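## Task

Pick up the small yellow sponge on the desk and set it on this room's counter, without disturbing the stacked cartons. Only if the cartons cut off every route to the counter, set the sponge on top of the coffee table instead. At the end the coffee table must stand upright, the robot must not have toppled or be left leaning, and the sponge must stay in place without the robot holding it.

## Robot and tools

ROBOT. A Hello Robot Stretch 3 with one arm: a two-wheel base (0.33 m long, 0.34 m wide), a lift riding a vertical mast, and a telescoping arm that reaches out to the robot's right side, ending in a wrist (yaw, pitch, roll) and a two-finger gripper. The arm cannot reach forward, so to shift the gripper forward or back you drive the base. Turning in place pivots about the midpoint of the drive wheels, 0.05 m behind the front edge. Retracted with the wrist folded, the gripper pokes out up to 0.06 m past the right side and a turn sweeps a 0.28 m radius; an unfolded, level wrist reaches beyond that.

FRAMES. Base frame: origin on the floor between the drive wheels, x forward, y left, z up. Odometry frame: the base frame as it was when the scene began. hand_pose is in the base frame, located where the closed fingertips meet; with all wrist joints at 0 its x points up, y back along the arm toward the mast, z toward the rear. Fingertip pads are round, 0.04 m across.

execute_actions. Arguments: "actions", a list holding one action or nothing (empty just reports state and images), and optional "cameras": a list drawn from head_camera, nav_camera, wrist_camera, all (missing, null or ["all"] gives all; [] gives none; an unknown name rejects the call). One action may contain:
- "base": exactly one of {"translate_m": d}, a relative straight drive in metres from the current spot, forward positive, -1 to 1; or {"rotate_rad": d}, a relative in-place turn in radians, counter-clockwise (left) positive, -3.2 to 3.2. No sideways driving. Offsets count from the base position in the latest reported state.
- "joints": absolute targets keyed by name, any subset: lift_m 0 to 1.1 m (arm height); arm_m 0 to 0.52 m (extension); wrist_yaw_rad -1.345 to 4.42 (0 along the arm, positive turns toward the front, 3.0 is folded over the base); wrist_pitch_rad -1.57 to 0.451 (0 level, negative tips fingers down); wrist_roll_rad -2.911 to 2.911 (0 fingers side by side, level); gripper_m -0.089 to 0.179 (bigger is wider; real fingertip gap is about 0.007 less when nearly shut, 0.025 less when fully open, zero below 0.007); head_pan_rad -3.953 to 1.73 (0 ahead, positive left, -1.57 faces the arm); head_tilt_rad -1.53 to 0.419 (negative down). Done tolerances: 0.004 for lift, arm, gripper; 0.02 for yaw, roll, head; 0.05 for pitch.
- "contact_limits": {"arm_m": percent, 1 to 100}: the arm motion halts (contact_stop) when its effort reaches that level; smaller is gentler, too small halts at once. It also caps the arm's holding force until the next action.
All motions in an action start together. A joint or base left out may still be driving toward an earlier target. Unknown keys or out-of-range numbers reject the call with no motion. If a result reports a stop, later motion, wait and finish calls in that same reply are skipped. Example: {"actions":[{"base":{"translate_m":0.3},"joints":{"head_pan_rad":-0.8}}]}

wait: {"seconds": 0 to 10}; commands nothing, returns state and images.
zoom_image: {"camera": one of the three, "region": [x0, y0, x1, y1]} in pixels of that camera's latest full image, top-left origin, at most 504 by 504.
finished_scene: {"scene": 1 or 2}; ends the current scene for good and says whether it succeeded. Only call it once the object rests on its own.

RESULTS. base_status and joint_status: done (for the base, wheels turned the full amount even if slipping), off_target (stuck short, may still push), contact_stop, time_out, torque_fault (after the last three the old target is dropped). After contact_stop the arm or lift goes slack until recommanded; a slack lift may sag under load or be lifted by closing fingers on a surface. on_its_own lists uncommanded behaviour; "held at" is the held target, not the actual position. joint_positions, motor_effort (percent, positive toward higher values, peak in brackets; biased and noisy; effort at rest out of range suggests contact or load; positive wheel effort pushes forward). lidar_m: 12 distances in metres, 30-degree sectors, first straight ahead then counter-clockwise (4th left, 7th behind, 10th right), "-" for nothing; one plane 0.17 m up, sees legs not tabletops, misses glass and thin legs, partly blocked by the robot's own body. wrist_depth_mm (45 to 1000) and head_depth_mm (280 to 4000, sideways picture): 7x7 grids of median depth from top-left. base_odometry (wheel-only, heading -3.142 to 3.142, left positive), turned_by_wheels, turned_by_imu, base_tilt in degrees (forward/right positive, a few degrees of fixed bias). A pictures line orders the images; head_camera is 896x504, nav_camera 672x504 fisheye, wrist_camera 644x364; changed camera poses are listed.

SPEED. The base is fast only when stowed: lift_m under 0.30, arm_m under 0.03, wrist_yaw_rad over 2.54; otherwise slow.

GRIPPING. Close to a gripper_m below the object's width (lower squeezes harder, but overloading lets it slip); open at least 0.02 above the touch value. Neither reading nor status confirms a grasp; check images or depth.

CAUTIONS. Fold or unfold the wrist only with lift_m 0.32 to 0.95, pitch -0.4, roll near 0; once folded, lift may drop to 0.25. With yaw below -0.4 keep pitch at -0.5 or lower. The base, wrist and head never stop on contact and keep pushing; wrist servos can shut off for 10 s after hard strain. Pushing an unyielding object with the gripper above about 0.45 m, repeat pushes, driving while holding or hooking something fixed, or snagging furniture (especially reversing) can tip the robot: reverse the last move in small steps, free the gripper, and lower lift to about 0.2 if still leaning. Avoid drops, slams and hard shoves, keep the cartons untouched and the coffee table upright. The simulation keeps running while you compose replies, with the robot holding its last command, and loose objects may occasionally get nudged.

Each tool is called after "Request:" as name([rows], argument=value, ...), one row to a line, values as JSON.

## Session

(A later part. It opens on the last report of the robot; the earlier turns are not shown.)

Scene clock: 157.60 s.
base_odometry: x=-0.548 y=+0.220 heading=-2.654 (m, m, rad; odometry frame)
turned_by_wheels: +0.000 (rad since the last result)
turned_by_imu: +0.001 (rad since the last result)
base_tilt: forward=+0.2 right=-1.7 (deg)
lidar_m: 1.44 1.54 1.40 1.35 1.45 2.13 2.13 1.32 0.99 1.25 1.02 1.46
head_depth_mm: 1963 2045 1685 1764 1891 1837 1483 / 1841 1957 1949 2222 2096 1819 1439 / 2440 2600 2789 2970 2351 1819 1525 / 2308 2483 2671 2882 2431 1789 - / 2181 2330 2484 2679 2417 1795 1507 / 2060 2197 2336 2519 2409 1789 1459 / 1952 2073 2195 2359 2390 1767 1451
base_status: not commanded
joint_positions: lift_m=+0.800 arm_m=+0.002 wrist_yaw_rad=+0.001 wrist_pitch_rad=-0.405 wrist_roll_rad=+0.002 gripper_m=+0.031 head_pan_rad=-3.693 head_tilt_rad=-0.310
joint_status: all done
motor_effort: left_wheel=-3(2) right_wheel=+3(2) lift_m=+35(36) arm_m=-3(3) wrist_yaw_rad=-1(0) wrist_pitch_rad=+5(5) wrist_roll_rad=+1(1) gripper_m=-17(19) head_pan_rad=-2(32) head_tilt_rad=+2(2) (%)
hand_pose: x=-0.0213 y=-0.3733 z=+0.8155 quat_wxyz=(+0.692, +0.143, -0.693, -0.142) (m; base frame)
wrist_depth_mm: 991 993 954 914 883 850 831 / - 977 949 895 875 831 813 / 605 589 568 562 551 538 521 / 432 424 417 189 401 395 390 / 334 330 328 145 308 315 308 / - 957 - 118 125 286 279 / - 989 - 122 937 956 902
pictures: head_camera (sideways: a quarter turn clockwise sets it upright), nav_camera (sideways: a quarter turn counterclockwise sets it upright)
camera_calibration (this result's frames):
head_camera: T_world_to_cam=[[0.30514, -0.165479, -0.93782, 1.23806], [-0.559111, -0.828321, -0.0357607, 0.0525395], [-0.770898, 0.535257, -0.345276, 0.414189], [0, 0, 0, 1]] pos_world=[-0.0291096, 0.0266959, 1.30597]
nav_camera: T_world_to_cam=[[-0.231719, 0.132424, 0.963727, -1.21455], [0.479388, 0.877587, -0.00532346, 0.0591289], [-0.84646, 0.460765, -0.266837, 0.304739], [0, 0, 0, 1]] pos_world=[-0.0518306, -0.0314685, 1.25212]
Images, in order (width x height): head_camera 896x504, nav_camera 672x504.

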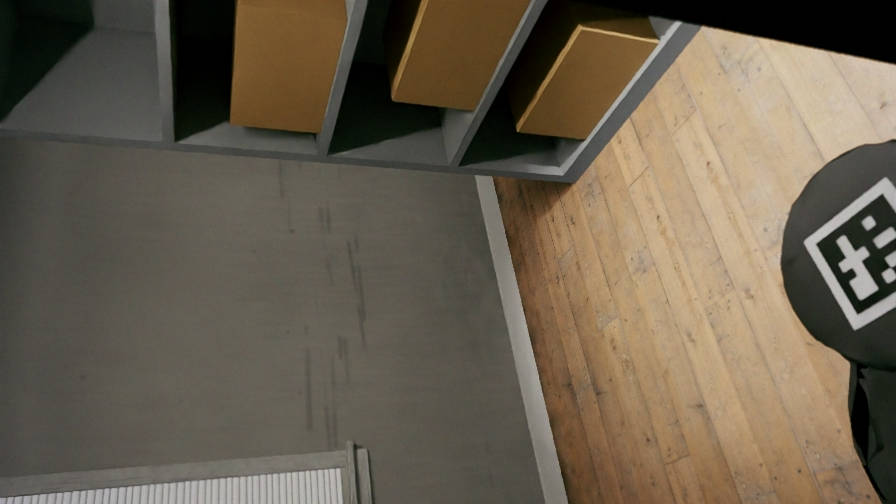

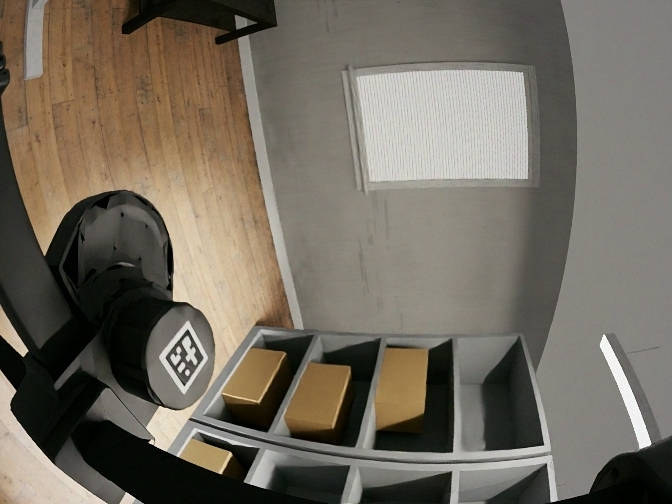

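Request:
execute_actions([
  {"joints": {"wrist_yaw_rad": 3.0, "head_pan_rad": 0.0, "head_tilt_rad": -0.5}, "base": {"rotate_rad": 2.67}},
], cameras=[])

Request:
execute_actions([
  {"joints": {"lift_m": 0.28}, "base": {"translate_m": 1.0}},
], cameras=[])

Request:
execute_actions([
  {"base": {"translate_m": 1.0}},
], cameras=["head_camera"])

Scene clock: 192.80 s.
base_odometry: x=-0.548 y=+0.220 heading=+0.016 (m, m, rad; odometry frame)
turned_by_wheels: +2.670 (rad since the last result)
turned_by_imu: +2.676 (rad since the last result)
base_tilt: forward=+0.2 right=-1.9 (deg)
lidar_m: 2.33 2.09 1.32 0.99 1.26 1.02 1.45 1.43 1.58 1.36 1.35 1.48
head_depth_mm: 1737 1789 1891 1996 1914 1534 1275 / 2361 2546 2243 2332 1918 1527 1264 / 2260 2516 2821 2547 1907 1519 1265 / 2151 2374 2644 2508 1899 1508 1254 / 2060 2260 2489 2503 1881 1502 1253 / 1978 2157 2397 2491 1868 1495 1249 / 1897 2051 2265 2385 1857 1488 1246
base_status: done
joint_positions: lift_m=+0.800 arm_m=+0.002 wrist_yaw_rad=+2.998 wrist_pitch_rad=-0.405 wrist_roll_rad=+0.002 gripper_m=+0.031 head_pan_rad=-0.007 head_tilt_rad=-0.494
joint_status: all done
motor_effort: left_wheel=-3(6) right_wheel=+3(7) lift_m=+35(35) arm_m=-3(4) wrist_yaw_rad=+2(3) wrist_pitch_rad=+5(5) wrist_roll_rad=+1(1) gripper_m=-18(18) head_pan_rad=+3(33) head_tilt_rad=-2(14) (%)
hand_pose: x=+0.0112 y=+0.0764 z=+0.8155 quat_wxyz=(+0.192, +0.701, +0.092, +0.680) (m; base frame)
wrist_depth_mm: 909 - - - - - - / 936 - 964 891 856 - - / 608 595 624 677 - - - / 449 - - 189 - - - / - - - 145 - - - / - - - 118 126 - - / - - 993 122 920 968 981
pictures: none
No camera images: the call's "cameras" was empty. Leave "cameras" out to get every camera's image.

Scene clock: 200.87 s.
base_odometry: x=+0.452 y=+0.236 heading=+0.016 (m, m, rad; odometry frame)
turned_by_wheels: +0.000 (rad since the last result)
turned_by_imu: +0.002 (rad since the last result)
base_tilt: forward=+0.2 right=-1.9 (deg)
lidar_m: 1.40 1.39 1.50 1.09 1.23 1.77 1.95 2.35 1.43 0.97 0.97 1.06
head_depth_mm: 1480 1667 1893 2187 1859 1492 1273 / 1408 1560 1764 2031 1906 1522 1269 / 1331 1484 1672 1889 1895 1517 1265 / 1274 1405 1574 1767 1883 1512 1257 / 1216 1338 1484 1662 1810 1508 1249 / 1169 1278 1411 1574 1730 1494 1246 / 1120 1217 1326 1486 1664 1485 1242
base_status: done
joint_positions: lift_m=+0.280 arm_m=+0.002 wrist_yaw_rad=+2.999 wrist_pitch_rad=-0.406 wrist_roll_rad=+0.002 gripper_m=+0.031 head_pan_rad=-0.007 head_tilt_rad=-0.495
joint_status: all done
motor_effort: left_wheel=-3(6) right_wheel=+2(8) lift_m=+28(32) arm_m=-3(4) wrist_yaw_rad=+2(2) wrist_pitch_rad=+5(5) wrist_roll_rad=+1(1) gripper_m=-18(18) head_pan_rad=+1(2) head_tilt_rad=-2(2) (%)
hand_pose: x=+0.0110 y=+0.0764 z=+0.2956 quat_wxyz=(+0.192, +0.701, +0.093, +0.680) (m; base frame)
wrist_depth_mm: - - - - - - - / - - - - - - - / - - - - - - - / 839 836 810 189 772 773 756 / 657 641 - 145 602 609 596 / 534 531 - 118 126 504 497 / 458 - - 122 407 431 423
pictures: none
No camera images: the call's "cameras" was empty. Leave "cameras" out to get every camera's image.

Scene clock: 205.90 s.
base_odometry: x=+1.452 y=+0.252 heading=+0.016 (m, m, rad; odometry frame)
turned_by_wheels: +0.000 (rad since the last result)
turned_by_imu: +0.001 (rad since the last result)
base_tilt: forward=+0.1 right=-1.8 (deg)
lidar_m: 0.48 0.47 0.51 0.77 1.46 1.60 2.92 1.59 0.76 0.60 1.25 0.60
head_depth_mm: 465 522 593 687 817 1011 1209 / 441 492 556 637 747 905 1137 / 420 466 522 593 688 818 1008 / 401 442 492 555 637 746 905 / 383 420 465 522 593 688 820 / 366 401 442 492 555 637 748 / 351 383 421 466 522 595 688
base_status: done
joint_positions: lift_m=+0.280 arm_m=+0.002 wrist_yaw_rad=+2.999 wrist_pitch_rad=-0.406 wrist_roll_rad=+0.002 gripper_m=+0.031 head_pan_rad=-0.007 head_tilt_rad=-0.495
joint_status: not commanded
motor_effort: left_wheel=-3(6) right_wheel=+3(7) lift_m=+28(29) arm_m=-4(4) wrist_yaw_rad=+1(1) wrist_pitch_rad=+5(5) wrist_roll_rad=+0(1) gripper_m=-18(17) head_pan_rad=+2(2) head_tilt_rad=-1(2) (%)
hand_pose: x=+0.0110 y=+0.0764 z=+0.2956 quat_wxyz=(+0.192, +0.701, +0.093, +0.680) (m; base frame)
wrist_depth_mm: - - - 918 620 467 377 / - - - 997 653 488 389 / - - - - 703 512 407 / 847 834 815 189 708 535 421 / 652 650 - 145 598 555 435 / 537 527 - 118 126 501 445 / 453 - - 122 408 428 422
pictures: head_camera (sideways: a quarter turn clockwise sets it upright)
camera_calibration (this result's frames):
head_camera: T_world_to_cam=[[-0.513352, -0.0152581, -0.858043, 1.13898], [0.042163, 0.998186, -0.0429756, 0.0582553], [0.857142, -0.0582393, -0.511777, 0.620921], [0, 0, 0, 1]] pos_world=[0.0500222, -0.00460897, 1.29757]
Images, in order (width x height): head_camera 896x504.

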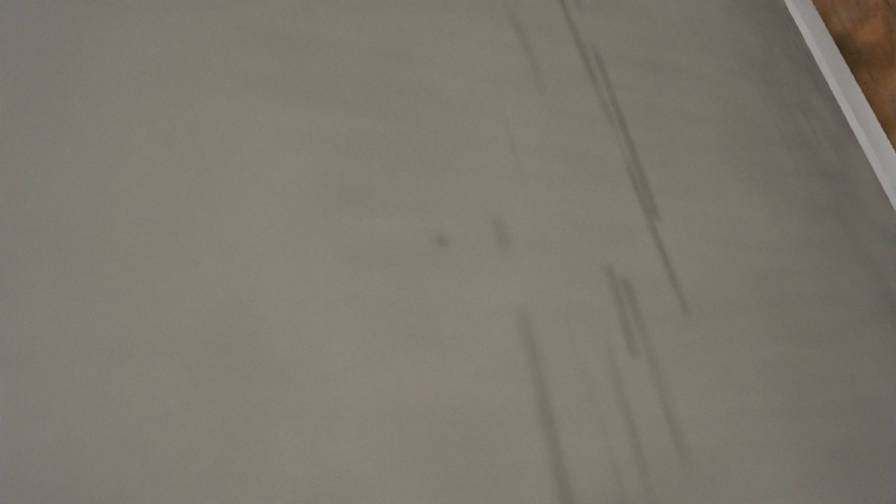

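Request:
execute_actions([
  {"base": {"rotate_rad": -1.1}},
], cameras=["head_camera", "nav_camera"])

Scene clock: 219.73 s.
base_odometry: x=+1.452 y=+0.252 heading=-1.084 (m, m, rad; odometry frame)
turned_by_wheels: -1.100 (rad since the last result)
turned_by_imu: -1.098 (rad since the last result)
base_tilt: forward=+0.2 right=-1.8 (deg)
lidar_m: 0.83 0.62 0.48 0.47 0.50 0.72 1.46 1.60 2.93 2.05 0.79 0.60
head_depth_mm: 497 503 552 641 1131 927 1055 / 790 755 722 690 735 850 1190 / 2312 2520 2743 2374 1303 1206 1121 / 2301 2556 2842 2515 1886 1508 1256 / 2320 2557 2791 2506 1877 1501 1251 / 1813 1882 1954 2026 1800 1490 1250 / 1257 1292 1329 1365 1400 1399 1243
base_status: done
joint_positions: lift_m=+0.280 arm_m=+0.002 wrist_yaw_rad=+2.999 wrist_pitch_rad=-0.406 wrist_roll_rad=+0.002 gripper_m=+0.031 head_pan_rad=-0.007 head_tilt_rad=-0.495
joint_status: not commanded
motor_effort: left_wheel=+1(8) right_wheel=-2(7) lift_m=+28(29) arm_m=-3(3) wrist_yaw_rad=+1(1) wrist_pitch_rad=+5(5) wrist_roll_rad=+1(1) gripper_m=-18(17) head_pan_rad=+2(3) head_tilt_rad=-2(2) (%)
hand_pose: x=+0.0110 y=+0.0764 z=+0.2956 quat_wxyz=(+0.192, +0.701, +0.093, +0.680) (m; base frame)
wrist_depth_mm: 448 - 459 463 470 470 472 / 483 - 492 501 505 512 518 / 527 529 537 541 547 557 565 / 573 585 571 189 607 606 609 / 608 618 - 146 604 610 599 / 535 528 - 118 126 498 502 / 456 - - 122 406 429 427
pictures: head_camera (sideways: a quarter turn clockwise sets it upright), nav_camera (sideways: a quarter turn counterclockwise sets it upright)
camera_calibration (this result's frames):
head_camera: T_world_to_cam=[[-0.513352, -0.0152595, -0.858043, 1.13898], [0.0421604, 0.998186, -0.0429756, 0.0582553], [0.857142, -0.058237, -0.511777, 0.620921], [0, 0, 0, 1]] pos_world=[0.0500222, -0.00460886, 1.29757]
nav_camera: T_world_to_cam=[[0.439553, 0.00548251, 0.8982, -1.13311], [0.0423949, -0.998994, -0.0146491, 0.0739331], [0.897216, 0.0445181, -0.439343, 0.518602], [0, 0, 0, 1]] pos_world=[0.0296291, 0.0569838, 1.24668]
Images, in order (width x height): head_camera 896x504, nav_camera 672x504.

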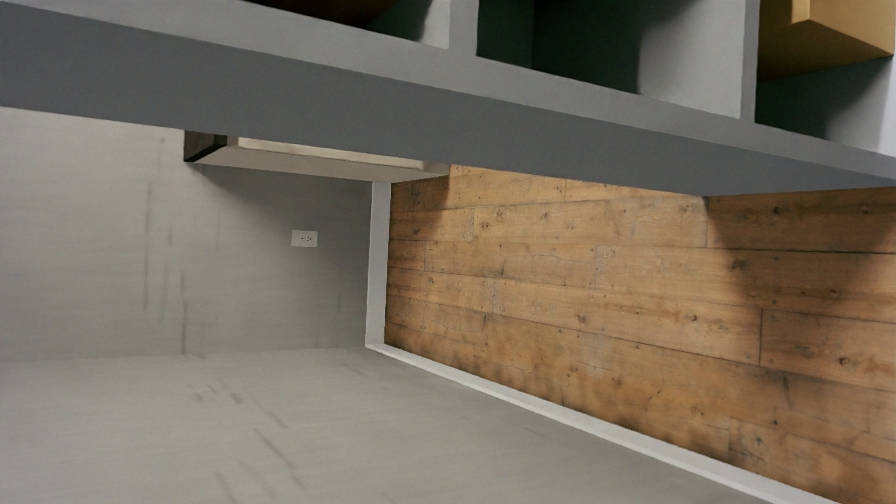

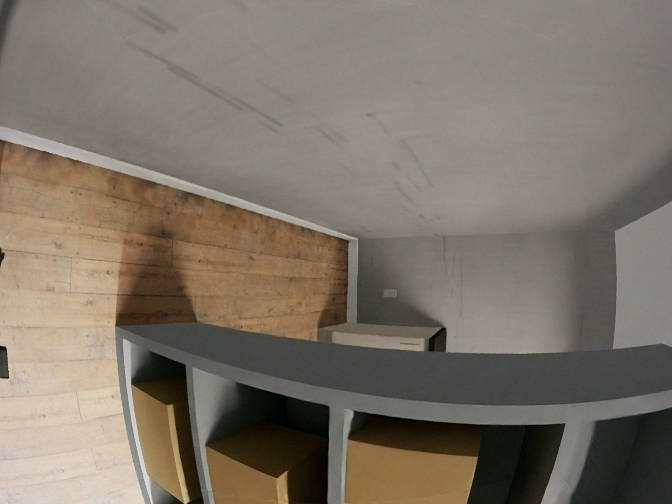

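Request:
execute_actions([
  {"base": {"rotate_rad": 0.2}},
], cameras=[])

Request:
execute_actions([
  {"base": {"translate_m": 0.6}},
], cameras=[])

Request:
execute_actions([
  {"base": {"rotate_rad": -0.2}},
], cameras=["head_camera"])

Scene clock: 243.03 s.
base_odometry: x=+1.452 y=+0.252 heading=-0.884 (m, m, rad; odometry frame)
turned_by_wheels: +0.200 (rad since the last result)
turned_by_imu: +0.200 (rad since the last result)
base_tilt: forward=+0.1 right=-1.9 (deg)
lidar_m: 0.92 0.54 0.47 0.47 0.55 0.97 1.60 2.00 3.28 1.18 0.70 0.60
head_depth_mm: 2224 2407 2391 1043 875 790 1113 / 2265 2480 2780 2575 1914 1439 1180 / 2319 2532 2810 2536 1905 1513 1261 / 1738 1969 2260 2294 1896 1511 1257 / 1227 1334 1463 1621 1717 1508 1247 / 945 1012 1083 1163 1257 1357 1243 / 770 810 856 909 967 1032 1106
base_status: done
joint_positions: lift_m=+0.280 arm_m=+0.002 wrist_yaw_rad=+2.999 wrist_pitch_rad=-0.406 wrist_roll_rad=+0.002 gripper_m=+0.031 head_pan_rad=-0.007 head_tilt_rad=-0.495
joint_status: not commanded
motor_effort: left_wheel=-2(7) right_wheel=+2(7) lift_m=+28(28) arm_m=-4(3) wrist_yaw_rad=+2(1) wrist_pitch_rad=+5(5) wrist_roll_rad=+1(1) gripper_m=-18(17) head_pan_rad=+4(2) head_tilt_rad=-1(2) (%)
hand_pose: x=+0.0110 y=+0.0764 z=+0.2956 quat_wxyz=(+0.192, +0.701, +0.093, +0.680) (m; base frame)
wrist_depth_mm: 535 - 484 462 448 430 413 / 584 - 529 505 479 463 444 / 644 626 572 552 529 501 482 / 719 688 613 189 576 548 524 / 656 649 - 145 574 575 549 / 541 528 - 118 126 505 502 / 452 - - 122 409 431 428
pictures: none
No camera images: the call's "cameras" was empty. Leave "cameras" out to get every camera's image.

Scene clock: 246.60 s.
base_odometry: x=+1.833 y=-0.212 heading=-0.884 (m, m, rad; odometry frame)
turned_by_wheels: +0.000 (rad since the last result)
turned_by_imu: +0.001 (rad since the last result)
base_tilt: forward=+0.1 right=-1.8 (deg)
lidar_m: 0.60 0.35 0.31 0.31 0.36 0.64 2.19 2.56 0.32 0.32 0.37 1.63
head_depth_mm: 1752 1902 2104 2280 1915 1530 1271 / 1785 1947 2151 2332 1912 1524 1267 / 1766 1972 2203 2392 1901 1516 1263 / 1114 1268 1451 1699 1770 1509 1255 / 788 857 938 1043 1163 1319 1224 / 609 649 695 750 811 884 973 / 495 522 552 584 622 664 710
base_status: done
joint_positions: lift_m=+0.280 arm_m=+0.002 wrist_yaw_rad=+2.999 wrist_pitch_rad=-0.406 wrist_roll_rad=+0.002 gripper_m=+0.031 head_pan_rad=-0.007 head_tilt_rad=-0.495
joint_status: not commanded
motor_effort: left_wheel=-2(7) right_wheel=+2(9) lift_m=+29(28) arm_m=-3(3) wrist_yaw_rad=+2(1) wrist_pitch_rad=+5(5) wrist_roll_rad=+1(1) gripper_m=-20(19) head_pan_rad=+3(3) head_tilt_rad=-2(2) (%)
hand_pose: x=+0.0109 y=+0.0764 z=+0.2956 quat_wxyz=(+0.192, +0.701, +0.093, +0.680) (m; base frame)
wrist_depth_mm: 360 - 330 317 305 291 280 / 400 - 356 343 327 316 301 / 440 427 392 373 356 340 327 / 498 473 411 189 391 372 355 / 537 517 - 145 408 407 386 / 535 535 - 118 126 431 415 / 451 - - 122 407 430 429
pictures: none
No camera images: the call's "cameras" was empty. Leave "cameras" out to get every camera's image.

Scene clock: 247.67 s.
base_odometry: x=+1.833 y=-0.212 heading=-1.084 (m, m, rad; odometry frame)
turned_by_wheels: -0.200 (rad since the last result)
turned_by_imu: -0.200 (rad since the last result)
base_tilt: forward=+0.1 right=-1.8 (deg)
lidar_m: 0.93 0.41 0.31 0.31 0.33 0.47 1.70 2.19 3.38 0.32 0.34 0.49
head_depth_mm: 1799 1923 1596 1771 1909 1532 1271 / 1808 1987 2124 2066 1916 1526 1268 / 1815 2000 2220 2389 1896 1515 1261 / 1824 1998 2212 2410 1892 1509 1254 / 1796 1961 2144 2285 1883 1503 1250 / 1176 1224 1270 1323 1382 1392 1218 / 818 840 865 889 912 938 965
base_status: done
joint_positions: lift_m=+0.280 arm_m=+0.002 wrist_yaw_rad=+2.999 wrist_pitch_rad=-0.406 wrist_roll_rad=+0.002 gripper_m=+0.031 head_pan_rad=-0.007 head_tilt_rad=-0.495
joint_status: not commanded
motor_effort: left_wheel=+1(7) right_wheel=-2(8) lift_m=+28(29) arm_m=-4(4) wrist_yaw_rad=+1(1) wrist_pitch_rad=+5(5) wrist_roll_rad=+1(0) gripper_m=-18(18) head_pan_rad=+4(3) head_tilt_rad=-2(2) (%)
hand_pose: x=+0.0109 y=+0.0764 z=+0.2956 quat_wxyz=(+0.192, +0.701, +0.093, +0.680) (m; base frame)
wrist_depth_mm: 305 - 309 313 316 319 322 / 327 - 337 338 343 346 349 / 358 361 366 369 378 379 383 / 388 395 386 189 410 418 421 / 435 441 - 146 437 458 466 / 465 472 - 118 125 487 491 / 453 - - 122 407 427 427
pictures: head_camera (sideways: a quarter turn clockwise sets it upright)
camera_calibration (this result's frames):
head_camera: T_world_to_cam=[[-0.513418, -0.0152639, -0.858003, 1.13893], [0.0421476, 0.998187, -0.0429784, 0.058259], [0.857103, -0.0582287, -0.511844, 0.621008], [0, 0, 0, 1]] pos_world=[0.0500219, -0.00460844, 1.29756]
Images, in order (width x height): head_camera 896x504.

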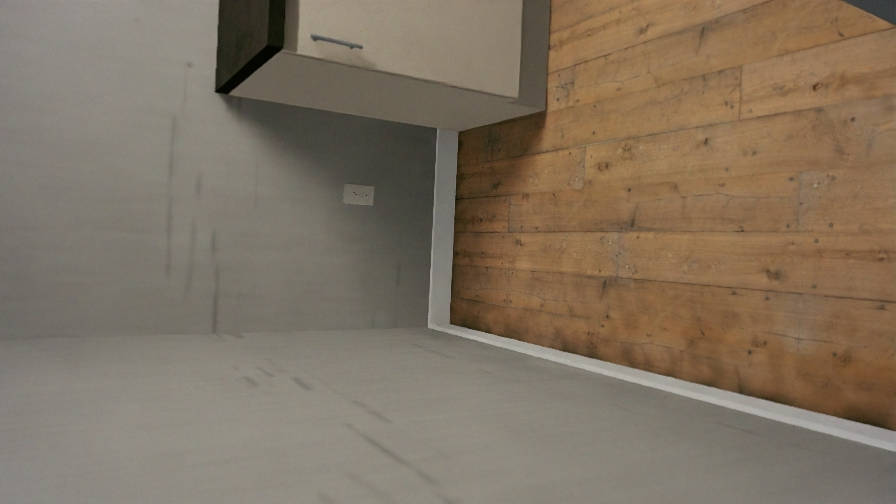

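Request:
execute_actions([
  {"base": {"translate_m": 1.0}, "joints": {"head_pan_rad": -0.9, "head_tilt_rad": -0.4}},
], cameras=["head_camera"])

Scene clock: 261.57 s.
base_odometry: x=+2.301 y=-1.095 heading=-1.084 (m, m, rad; odometry frame)
turned_by_wheels: +0.000 (rad since the last result)
turned_by_imu: +0.002 (rad since the last result)
base_tilt: forward=+0.1 right=-1.8 (deg)
lidar_m: 0.69 0.30 0.24 0.23 0.25 0.35 1.28 0.66 0.83 1.75 0.79 0.82
head_depth_mm: 2267 2582 1638 1740 2035 1650 1340 / 1925 2165 1552 1338 1618 1637 1336 / 1686 1867 1535 1102 1285 1536 1328 / 1483 1626 1511 980 1068 1223 1328 / 1345 1448 1475 885 931 1069 1225 / 1215 1306 1337 965 1048 1209 1279 / 1115 1184 1231 1072 1247 1462 1305
base_status: done
joint_positions: lift_m=+0.280 arm_m=+0.002 wrist_yaw_rad=+2.999 wrist_pitch_rad=-0.406 wrist_roll_rad=+0.002 gripper_m=+0.031 head_pan_rad=-0.893 head_tilt_rad=-0.408
joint_status: all done
motor_effort: left_wheel=+0(8) right_wheel=-2(5) lift_m=+29(28) arm_m=-4(3) wrist_yaw_rad=+1(1) wrist_pitch_rad=+5(5) wrist_roll_rad=+0(1) gripper_m=-17(18) head_pan_rad=-3(32) head_tilt_rad=+3(8) (%)
hand_pose: x=+0.0109 y=+0.0764 z=+0.2956 quat_wxyz=(+0.192, +0.701, +0.093, +0.680) (m; base frame)
wrist_depth_mm: 238 - 241 243 246 249 251 / 257 - 263 263 266 269 273 / 280 280 284 287 290 294 298 / 306 309 302 189 318 324 331 / 338 343 - 145 340 363 367 / 376 383 - 118 125 400 403 / 410 - - 122 408 422 425
pictures: head_camera (sideways: a quarter turn clockwise sets it upright)
camera_calibration (this result's frames):
head_camera: T_world_to_cam=[[-0.288705, 0.328498, -0.899299, 1.19142], [0.802, 0.596, -0.0397603, 0.049439], [0.522921, -0.732717, -0.435523, 0.523739], [0, 0, 0, 1]] pos_world=[0.0304437, -0.0370915, 1.30151]
Images, in order (width x height): head_camera 896x504.

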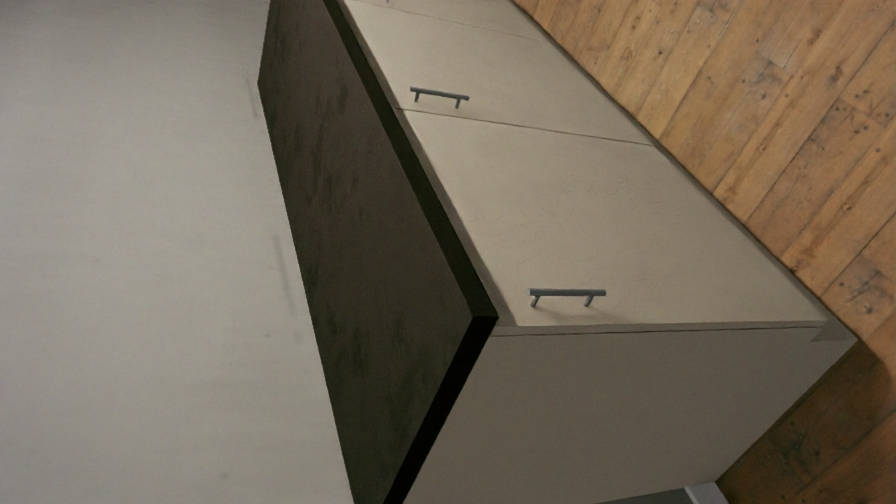

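Request:
execute_actions([
  {"base": {"rotate_rad": -0.12}},
], cameras=[])

Request:
execute_actions([
  {"base": {"translate_m": 0.8}, "joints": {"lift_m": 0.9, "head_pan_rad": -1.57, "head_tilt_rad": -0.6}},
], cameras=[])

Request:
execute_actions([
  {"joints": {"wrist_yaw_rad": 0.0}},
], cameras=["head_camera"])

Scene clock: 280.37 s.
base_odometry: x=+2.301 y=-1.095 heading=-1.204 (m, m, rad; odometry frame)
turned_by_wheels: -0.120 (rad since the last result)
turned_by_imu: -0.119 (rad since the last result)
base_tilt: forward=+0.0 right=-1.8 (deg)
lidar_m: 1.06 0.34 0.24 0.23 0.24 0.31 0.78 0.66 0.73 1.80 0.86 0.79
head_depth_mm: 2962 3239 2237 2707 2156 1650 1346 / 2475 2804 1732 1844 2048 1641 1333 / 2056 2283 1535 1384 1633 1635 1327 / 1755 1915 1502 1116 1269 1479 1322 / 1536 1652 1489 973 1047 1165 1286 / 1360 1449 1462 875 918 1040 1217 / 1219 1299 1320 923 1005 1178 1281
base_status: done
joint_positions: lift_m=+0.280 arm_m=+0.002 wrist_yaw_rad=+2.999 wrist_pitch_rad=-0.406 wrist_roll_rad=+0.002 gripper_m=+0.031 head_pan_rad=-0.893 head_tilt_rad=-0.408
joint_status: not commanded
motor_effort: left_wheel=+1(7) right_wheel=-2(8) lift_m=+28(28) arm_m=-4(4) wrist_yaw_rad=+1(1) wrist_pitch_rad=+5(5) wrist_roll_rad=+1(0) gripper_m=-17(17) head_pan_rad=-3(3) head_tilt_rad=+3(2) (%)
hand_pose: x=+0.0109 y=+0.0764 z=+0.2956 quat_wxyz=(+0.192, +0.701, +0.093, +0.680) (m; base frame)
wrist_depth_mm: 220 - 237 245 255 268 281 / 235 - 256 266 278 293 308 / 253 261 280 292 305 321 338 / 275 285 295 190 338 358 381 / 301 317 - 145 354 399 429 / 333 350 - 118 125 438 467 / 358 - - 122 408 426 425
pictures: none
No camera images: the call's "cameras" was empty. Leave "cameras" out to get every camera's image.

Scene clock: 289.30 s.
base_odometry: x=+2.588 y=-1.842 heading=-1.204 (m, m, rad; odometry frame)
turned_by_wheels: +0.000 (rad since the last result)
turned_by_imu: +0.002 (rad since the last result)
base_tilt: forward=+0.1 right=-1.9 (deg)
lidar_m: 0.37 0.38 0.28 0.26 0.27 0.36 0.89 1.38 0.52 0.50 0.51 0.39
head_depth_mm: 3042 2416 2537 2233 1741 - - / 3056 3403 3040 653 711 - - / 3012 3291 891 648 680 782 - / 3007 1401 881 643 673 771 - / 2990 1381 870 639 663 751 - / 2669 1352 862 634 656 772 - / 1463 1237 856 629 650 788 999
base_status: done
joint_positions: lift_m=+0.900 arm_m=+0.002 wrist_yaw_rad=+2.999 wrist_pitch_rad=-0.406 wrist_roll_rad=+0.002 gripper_m=+0.031 head_pan_rad=-1.563 head_tilt_rad=-0.592
joint_status: all done
motor_effort: left_wheel=+1(9) right_wheel=-2(7) lift_m=+35(37) arm_m=-3(3) wrist_yaw_rad=+2(1) wrist_pitch_rad=+5(5) wrist_roll_rad=+1(1) gripper_m=-17(18) head_pan_rad=-2(32) head_tilt_rad=-2(15) (%)
hand_pose: x=+0.0109 y=+0.0763 z=+0.9152 quat_wxyz=(+0.192, +0.701, +0.093, +0.680) (m; base frame)
wrist_depth_mm: 249 - 265 276 288 302 315 / 266 - 287 298 316 328 343 / 287 296 313 327 342 362 368 / 309 322 331 189 377 402 386 / 341 355 - 145 402 448 392 / 373 390 - 118 126 506 404 / 418 440 473 122 542 572 411
pictures: none
No camera images: the call's "cameras" was empty. Leave "cameras" out to get every camera's image.

Scene clock: 291.80 s.
base_odometry: x=+2.588 y=-1.842 heading=-1.204 (m, m, rad; odometry frame)
turned_by_wheels: +0.000 (rad since the last result)
turned_by_imu: +0.000 (rad since the last result)
base_tilt: forward=+0.1 right=-1.7 (deg)
lidar_m: 0.37 0.38 0.28 0.26 0.27 0.36 0.89 1.38 0.52 0.50 0.51 0.39
head_depth_mm: 3079 2429 2523 2232 1737 - - / 3067 3417 3044 653 710 - - / 3058 3264 890 649 663 - - / 3032 1397 881 643 498 - - / 3010 1380 870 638 645 804 1038 / 2678 1356 862 634 657 798 1019 / 1465 1238 855 630 650 788 999
base_status: not commanded
joint_positions: lift_m=+0.900 arm_m=+0.002 wrist_yaw_rad=+0.003 wrist_pitch_rad=-0.406 wrist_roll_rad=+0.002 gripper_m=+0.031 head_pan_rad=-1.563 head_tilt_rad=-0.592
joint_status: all done
motor_effort: left_wheel=+1(1) right_wheel=-2(2) lift_m=+35(36) arm_m=-3(4) wrist_yaw_rad=-3(3) wrist_pitch_rad=+5(5) wrist_roll_rad=+1(1) gripper_m=-17(17) head_pan_rad=-4(2) head_tilt_rad=-2(2) (%)
hand_pose: x=-0.0209 y=-0.3731 z=+0.9152 quat_wxyz=(+0.692, +0.144, -0.693, -0.142) (m; base frame)
wrist_depth_mm: 485 716 - - - - - / 468 557 529 508 495 - - / 346 338 330 319 316 307 - / 285 288 284 189 290 292 - / 319 318 314 145 309 - - / 358 358 - 118 125 - - / 410 411 412 122 408 - -
pictures: head_camera (sideways: a quarter turn clockwise sets it upright)
camera_calibration (this result's frames):
head_camera: T_world_to_cam=[[-0.0235105, 0.594063, -0.804075, 1.06562], [0.998667, -0.0230059, -0.0461974, 0.0566093], [-0.0459426, -0.804089, -0.592731, 0.731752], [0, 0, 0, 1]] pos_world=[0.00213809, -0.0433511, 1.29319]
Images, in order (width x height): head_camera 896x504.

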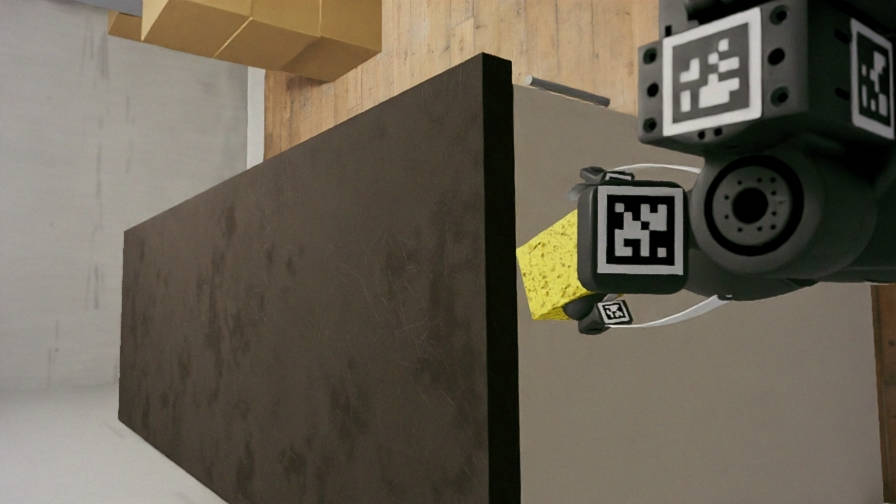

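Request:
execute_actions([
  {"joints": {"lift_m": 0.98}},
], cameras=[])

Request:
execute_actions([
  {"joints": {"arm_m": 0.36}},
], cameras=[])

Request:
execute_actions([
  {"joints": {"lift_m": 0.93}},
], cameras=[])

Request:
execute_actions([
  {"joints": {"gripper_m": 0.15}},
], cameras=[])

Request:
execute_actions([
  {"joints": {"lift_m": 1.0, "arm_m": 0.1}},
], cameras=["head_camera"])

Scene clock: 308.00 s.
base_odometry: x=+2.588 y=-1.842 heading=-1.204 (m, m, rad; odometry frame)
turned_by_wheels: +0.000 (rad since the last result)
turned_by_imu: +0.001 (rad since the last result)
base_tilt: forward=+0.1 right=-1.8 (deg)
lidar_m: 0.37 0.38 0.28 0.26 0.27 0.36 0.89 1.38 0.52 0.50 0.51 0.39
head_depth_mm: 3080 2410 2529 2424 - - - / 3062 3428 3036 680 - - - / 3045 3280 891 677 - - - / 3010 1400 883 696 - - - / 3015 1376 872 640 667 811 1037 / 2658 1354 862 633 656 798 1018 / 1461 1237 856 628 649 787 1002
base_status: not commanded
joint_positions: lift_m=+0.980 arm_m=+0.002 wrist_yaw_rad=+0.002 wrist_pitch_rad=-0.406 wrist_roll_rad=+0.002 gripper_m=+0.031 head_pan_rad=-1.563 head_tilt_rad=-0.592
joint_status: all done
motor_effort: left_wheel=+1(1) right_wheel=-2(2) lift_m=+36(37) arm_m=-4(3) wrist_yaw_rad=-2(2) wrist_pitch_rad=+5(5) wrist_roll_rad=+1(1) gripper_m=-18(18) head_pan_rad=-2(3) head_tilt_rad=-2(3) (%)
hand_pose: x=-0.0210 y=-0.3731 z=+0.9952 quat_wxyz=(+0.692, +0.143, -0.693, -0.142) (m; base frame)
wrist_depth_mm: 480 711 - - - - - / 486 701 881 841 - - - / 476 563 545 529 523 - - / 414 402 398 189 383 - - / 332 330 325 145 317 331 - / 358 358 - 118 126 - - / 410 410 412 122 404 - -
pictures: none
No camera images: the call's "cameras" was empty. Leave "cameras" out to get every camera's image.

Scene clock: 311.83 s.
base_odometry: x=+2.588 y=-1.842 heading=-1.204 (m, m, rad; odometry frame)
turned_by_wheels: +0.000 (rad since the last result)
turned_by_imu: +0.000 (rad since the last result)
base_tilt: forward=+0.1 right=-1.8 (deg)
lidar_m: 0.37 0.38 0.28 0.26 0.27 0.36 0.89 1.38 0.52 0.50 0.51 0.39
head_depth_mm: 3013 2411 - 2141 1713 1433 1211 / 3053 3242 2688 653 713 1383 1208 / 3018 - 803 648 682 833 1131 / 3040 1690 762 643 673 823 1058 / 2978 1368 868 638 664 808 1038 / 2664 1348 862 634 656 797 1020 / 1467 1242 853 628 649 786 1000
base_status: not commanded
joint_positions: lift_m=+0.980 arm_m=+0.360 wrist_yaw_rad=+0.001 wrist_pitch_rad=-0.406 wrist_roll_rad=+0.002 gripper_m=+0.031 head_pan_rad=-1.563 head_tilt_rad=-0.593
joint_status: all done
motor_effort: left_wheel=+1(1) right_wheel=-2(2) lift_m=+36(35) arm_m=+3(2) wrist_yaw_rad=-2(1) wrist_pitch_rad=+5(5) wrist_roll_rad=+1(1) gripper_m=-18(18) head_pan_rad=-2(2) head_tilt_rad=-3(2) (%)
hand_pose: x=-0.0212 y=-0.7304 z=+0.9952 quat_wxyz=(+0.692, +0.143, -0.693, -0.143) (m; base frame)
wrist_depth_mm: 503 748 - - - - - / 498 727 869 847 - - - / 487 558 542 527 523 - - / 406 399 391 189 381 - - / 316 312 308 146 291 301 - / 259 256 - 118 125 245 - / 219 218 215 122 198 208 208
pictures: none
No camera images: the call's "cameras" was empty. Leave "cameras" out to get every camera's image.

Scene clock: 313.13 s.
base_odometry: x=+2.588 y=-1.842 heading=-1.204 (m, m, rad; odometry frame)
turned_by_wheels: +0.000 (rad since the last result)
turned_by_imu: +0.000 (rad since the last result)
base_tilt: forward=+0.0 right=-1.8 (deg)
lidar_m: 0.37 0.38 0.28 0.26 0.27 0.36 0.89 1.38 0.52 0.50 0.51 0.39
head_depth_mm: 3037 2417 2440 - - 1391 1209 / 3057 3376 - 627 711 1386 1208 / 3030 3293 - 648 681 832 1129 / 3010 1407 - 641 673 822 1056 / 2992 1374 872 638 665 810 1036 / 2650 1346 864 634 657 797 1019 / 1468 1240 853 627 649 787 1000
base_status: not commanded
joint_positions: lift_m=+0.930 arm_m=+0.360 wrist_yaw_rad=+0.001 wrist_pitch_rad=-0.406 wrist_roll_rad=+0.002 gripper_m=+0.031 head_pan_rad=-1.563 head_tilt_rad=-0.593
joint_status: all done
motor_effort: left_wheel=+1(1) right_wheel=-2(2) lift_m=+29(30) arm_m=+4(2) wrist_yaw_rad=-2(1) wrist_pitch_rad=+5(5) wrist_roll_rad=+1(1) gripper_m=-18(18) head_pan_rad=-3(4) head_tilt_rad=-3(2) (%)
hand_pose: x=-0.0212 y=-0.7304 z=+0.9455 quat_wxyz=(+0.692, +0.143, -0.693, -0.143) (m; base frame)
wrist_depth_mm: 504 735 - - - - - / 496 645 657 629 699 - - / 429 416 405 396 387 - - / 305 299 296 190 286 281 - / 237 235 231 145 220 221 229 / 194 193 - 118 126 184 182 / 165 163 161 122 149 156 155
pictures: none
No camera images: the call's "cameras" was empty. Leave "cameras" out to get every camera's image.

Scene clock: 314.83 s.
base_odometry: x=+2.588 y=-1.842 heading=-1.204 (m, m, rad; odometry frame)
turned_by_wheels: +0.000 (rad since the last result)
turned_by_imu: +0.000 (rad since the last result)
base_tilt: forward=+0.2 right=-1.9 (deg)
lidar_m: 0.37 0.38 0.28 0.26 0.27 0.36 0.89 1.38 0.52 0.50 0.51 0.39
head_depth_mm: 3039 2416 2445 - - 1393 1213 / 3029 3387 - 627 712 1388 1207 / 3036 3296 - 648 680 833 1133 / 3008 1405 - 643 672 821 1058 / 2970 1378 868 638 664 810 1037 / 2692 1351 863 634 657 797 1016 / 1474 1241 851 629 649 787 1000
base_status: not commanded
joint_positions: lift_m=+0.930 arm_m=+0.360 wrist_yaw_rad=+0.001 wrist_pitch_rad=-0.406 wrist_roll_rad=+0.002 gripper_m=+0.150 head_pan_rad=-1.563 head_tilt_rad=-0.593
joint_status: all done
motor_effort: left_wheel=+1(1) right_wheel=-2(2) lift_m=+29(29) arm_m=+3(3) wrist_yaw_rad=-1(1) wrist_pitch_rad=+5(5) wrist_roll_rad=+1(1) gripper_m=+0(83) head_pan_rad=-2(3) head_tilt_rad=-2(4) (%)
hand_pose: x=-0.0212 y=-0.7304 z=+0.9455 quat_wxyz=(+0.692, +0.143, -0.693, -0.143) (m; base frame)
wrist_depth_mm: 501 751 - - - - - / 498 638 651 630 699 - - / 428 416 411 398 388 - - / 307 300 294 288 285 281 - / 237 235 222 160 224 229 230 / 194 - 185 131 141 185 182 / 170 158 161 123 149 153 155
pictures: none
No camera images: the call's "cameras" was empty. Leave "cameras" out to get every camera's image.

Scene clock: 317.97 s.
base_odometry: x=+2.588 y=-1.842 heading=-1.204 (m, m, rad; odometry frame)
turned_by_wheels: +0.000 (rad since the last result)
turned_by_imu: +0.000 (rad since the last result)
base_tilt: forward=+0.0 right=-2.0 (deg)
lidar_m: 0.37 0.38 0.28 0.26 0.27 0.36 0.90 1.38 0.52 0.50 0.51 0.39
head_depth_mm: 3017 2422 - - 1636 1426 1209 / 3071 3358 - - 1583 1386 1203 / 3039 3282 - - 722 833 1133 / 3005 1399 1016 - 707 821 1057 / 2981 1375 868 614 665 809 1037 / 2671 1349 863 633 657 798 1018 / 1474 1237 855 629 651 787 1001
base_status: not commanded
joint_positions: lift_m=+1.000 arm_m=+0.100 wrist_yaw_rad=+0.001 wrist_pitch_rad=-0.406 wrist_roll_rad=+0.002 gripper_m=+0.150 head_pan_rad=-1.563 head_tilt_rad=-0.593
joint_status: all done
motor_effort: left_wheel=+1(1) right_wheel=-2(2) lift_m=+35(38) arm_m=-3(5) wrist_yaw_rad=-2(1) wrist_pitch_rad=+5(5) wrist_roll_rad=+1(1) gripper_m=+0(1) head_pan_rad=-3(2) head_tilt_rad=-3(1) (%)
hand_pose: x=-0.0213 y=-0.4713 z=+1.0152 quat_wxyz=(+0.692, +0.143, -0.693, -0.143) (m; base frame)
wrist_depth_mm: 489 719 - - - - - / 486 710 968 943 - - - / 485 612 605 589 624 - - / 437 438 434 400 420 - - / 352 347 339 338 331 358 - / 286 - 280 277 273 271 - / 251 254 253 248 250 260 -
pictures: head_camera (sideways: a quarter turn clockwise sets it upright)
camera_calibration (this result's frames):
head_camera: T_world_to_cam=[[-0.0233792, 0.594342, -0.803872, 1.06536], [0.998662, -0.0232144, -0.0462079, 0.056623], [-0.0461247, -0.803877, -0.593004, 0.732109], [0, 0, 0, 1]] pos_world=[0.00212833, -0.0433472, 1.29317]
Images, in order (width x height): head_camera 896x504.

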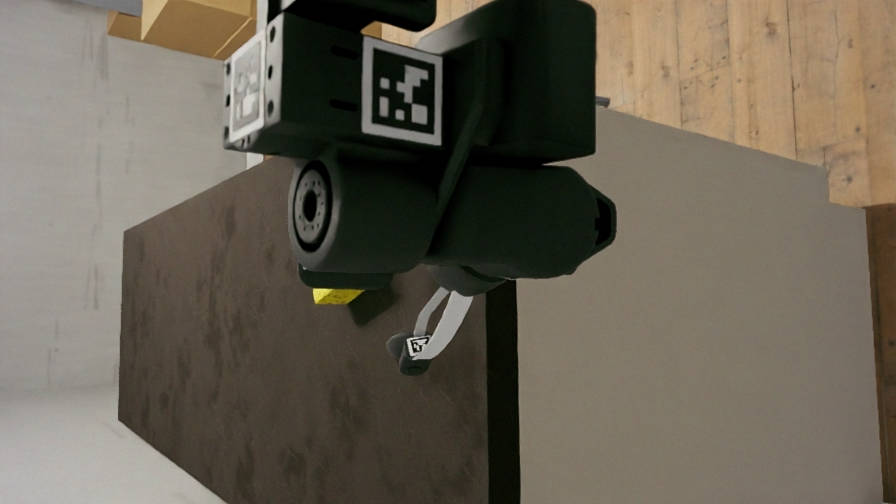

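Request:
finished_scene(scene=1)

The scene is finished: the task was done.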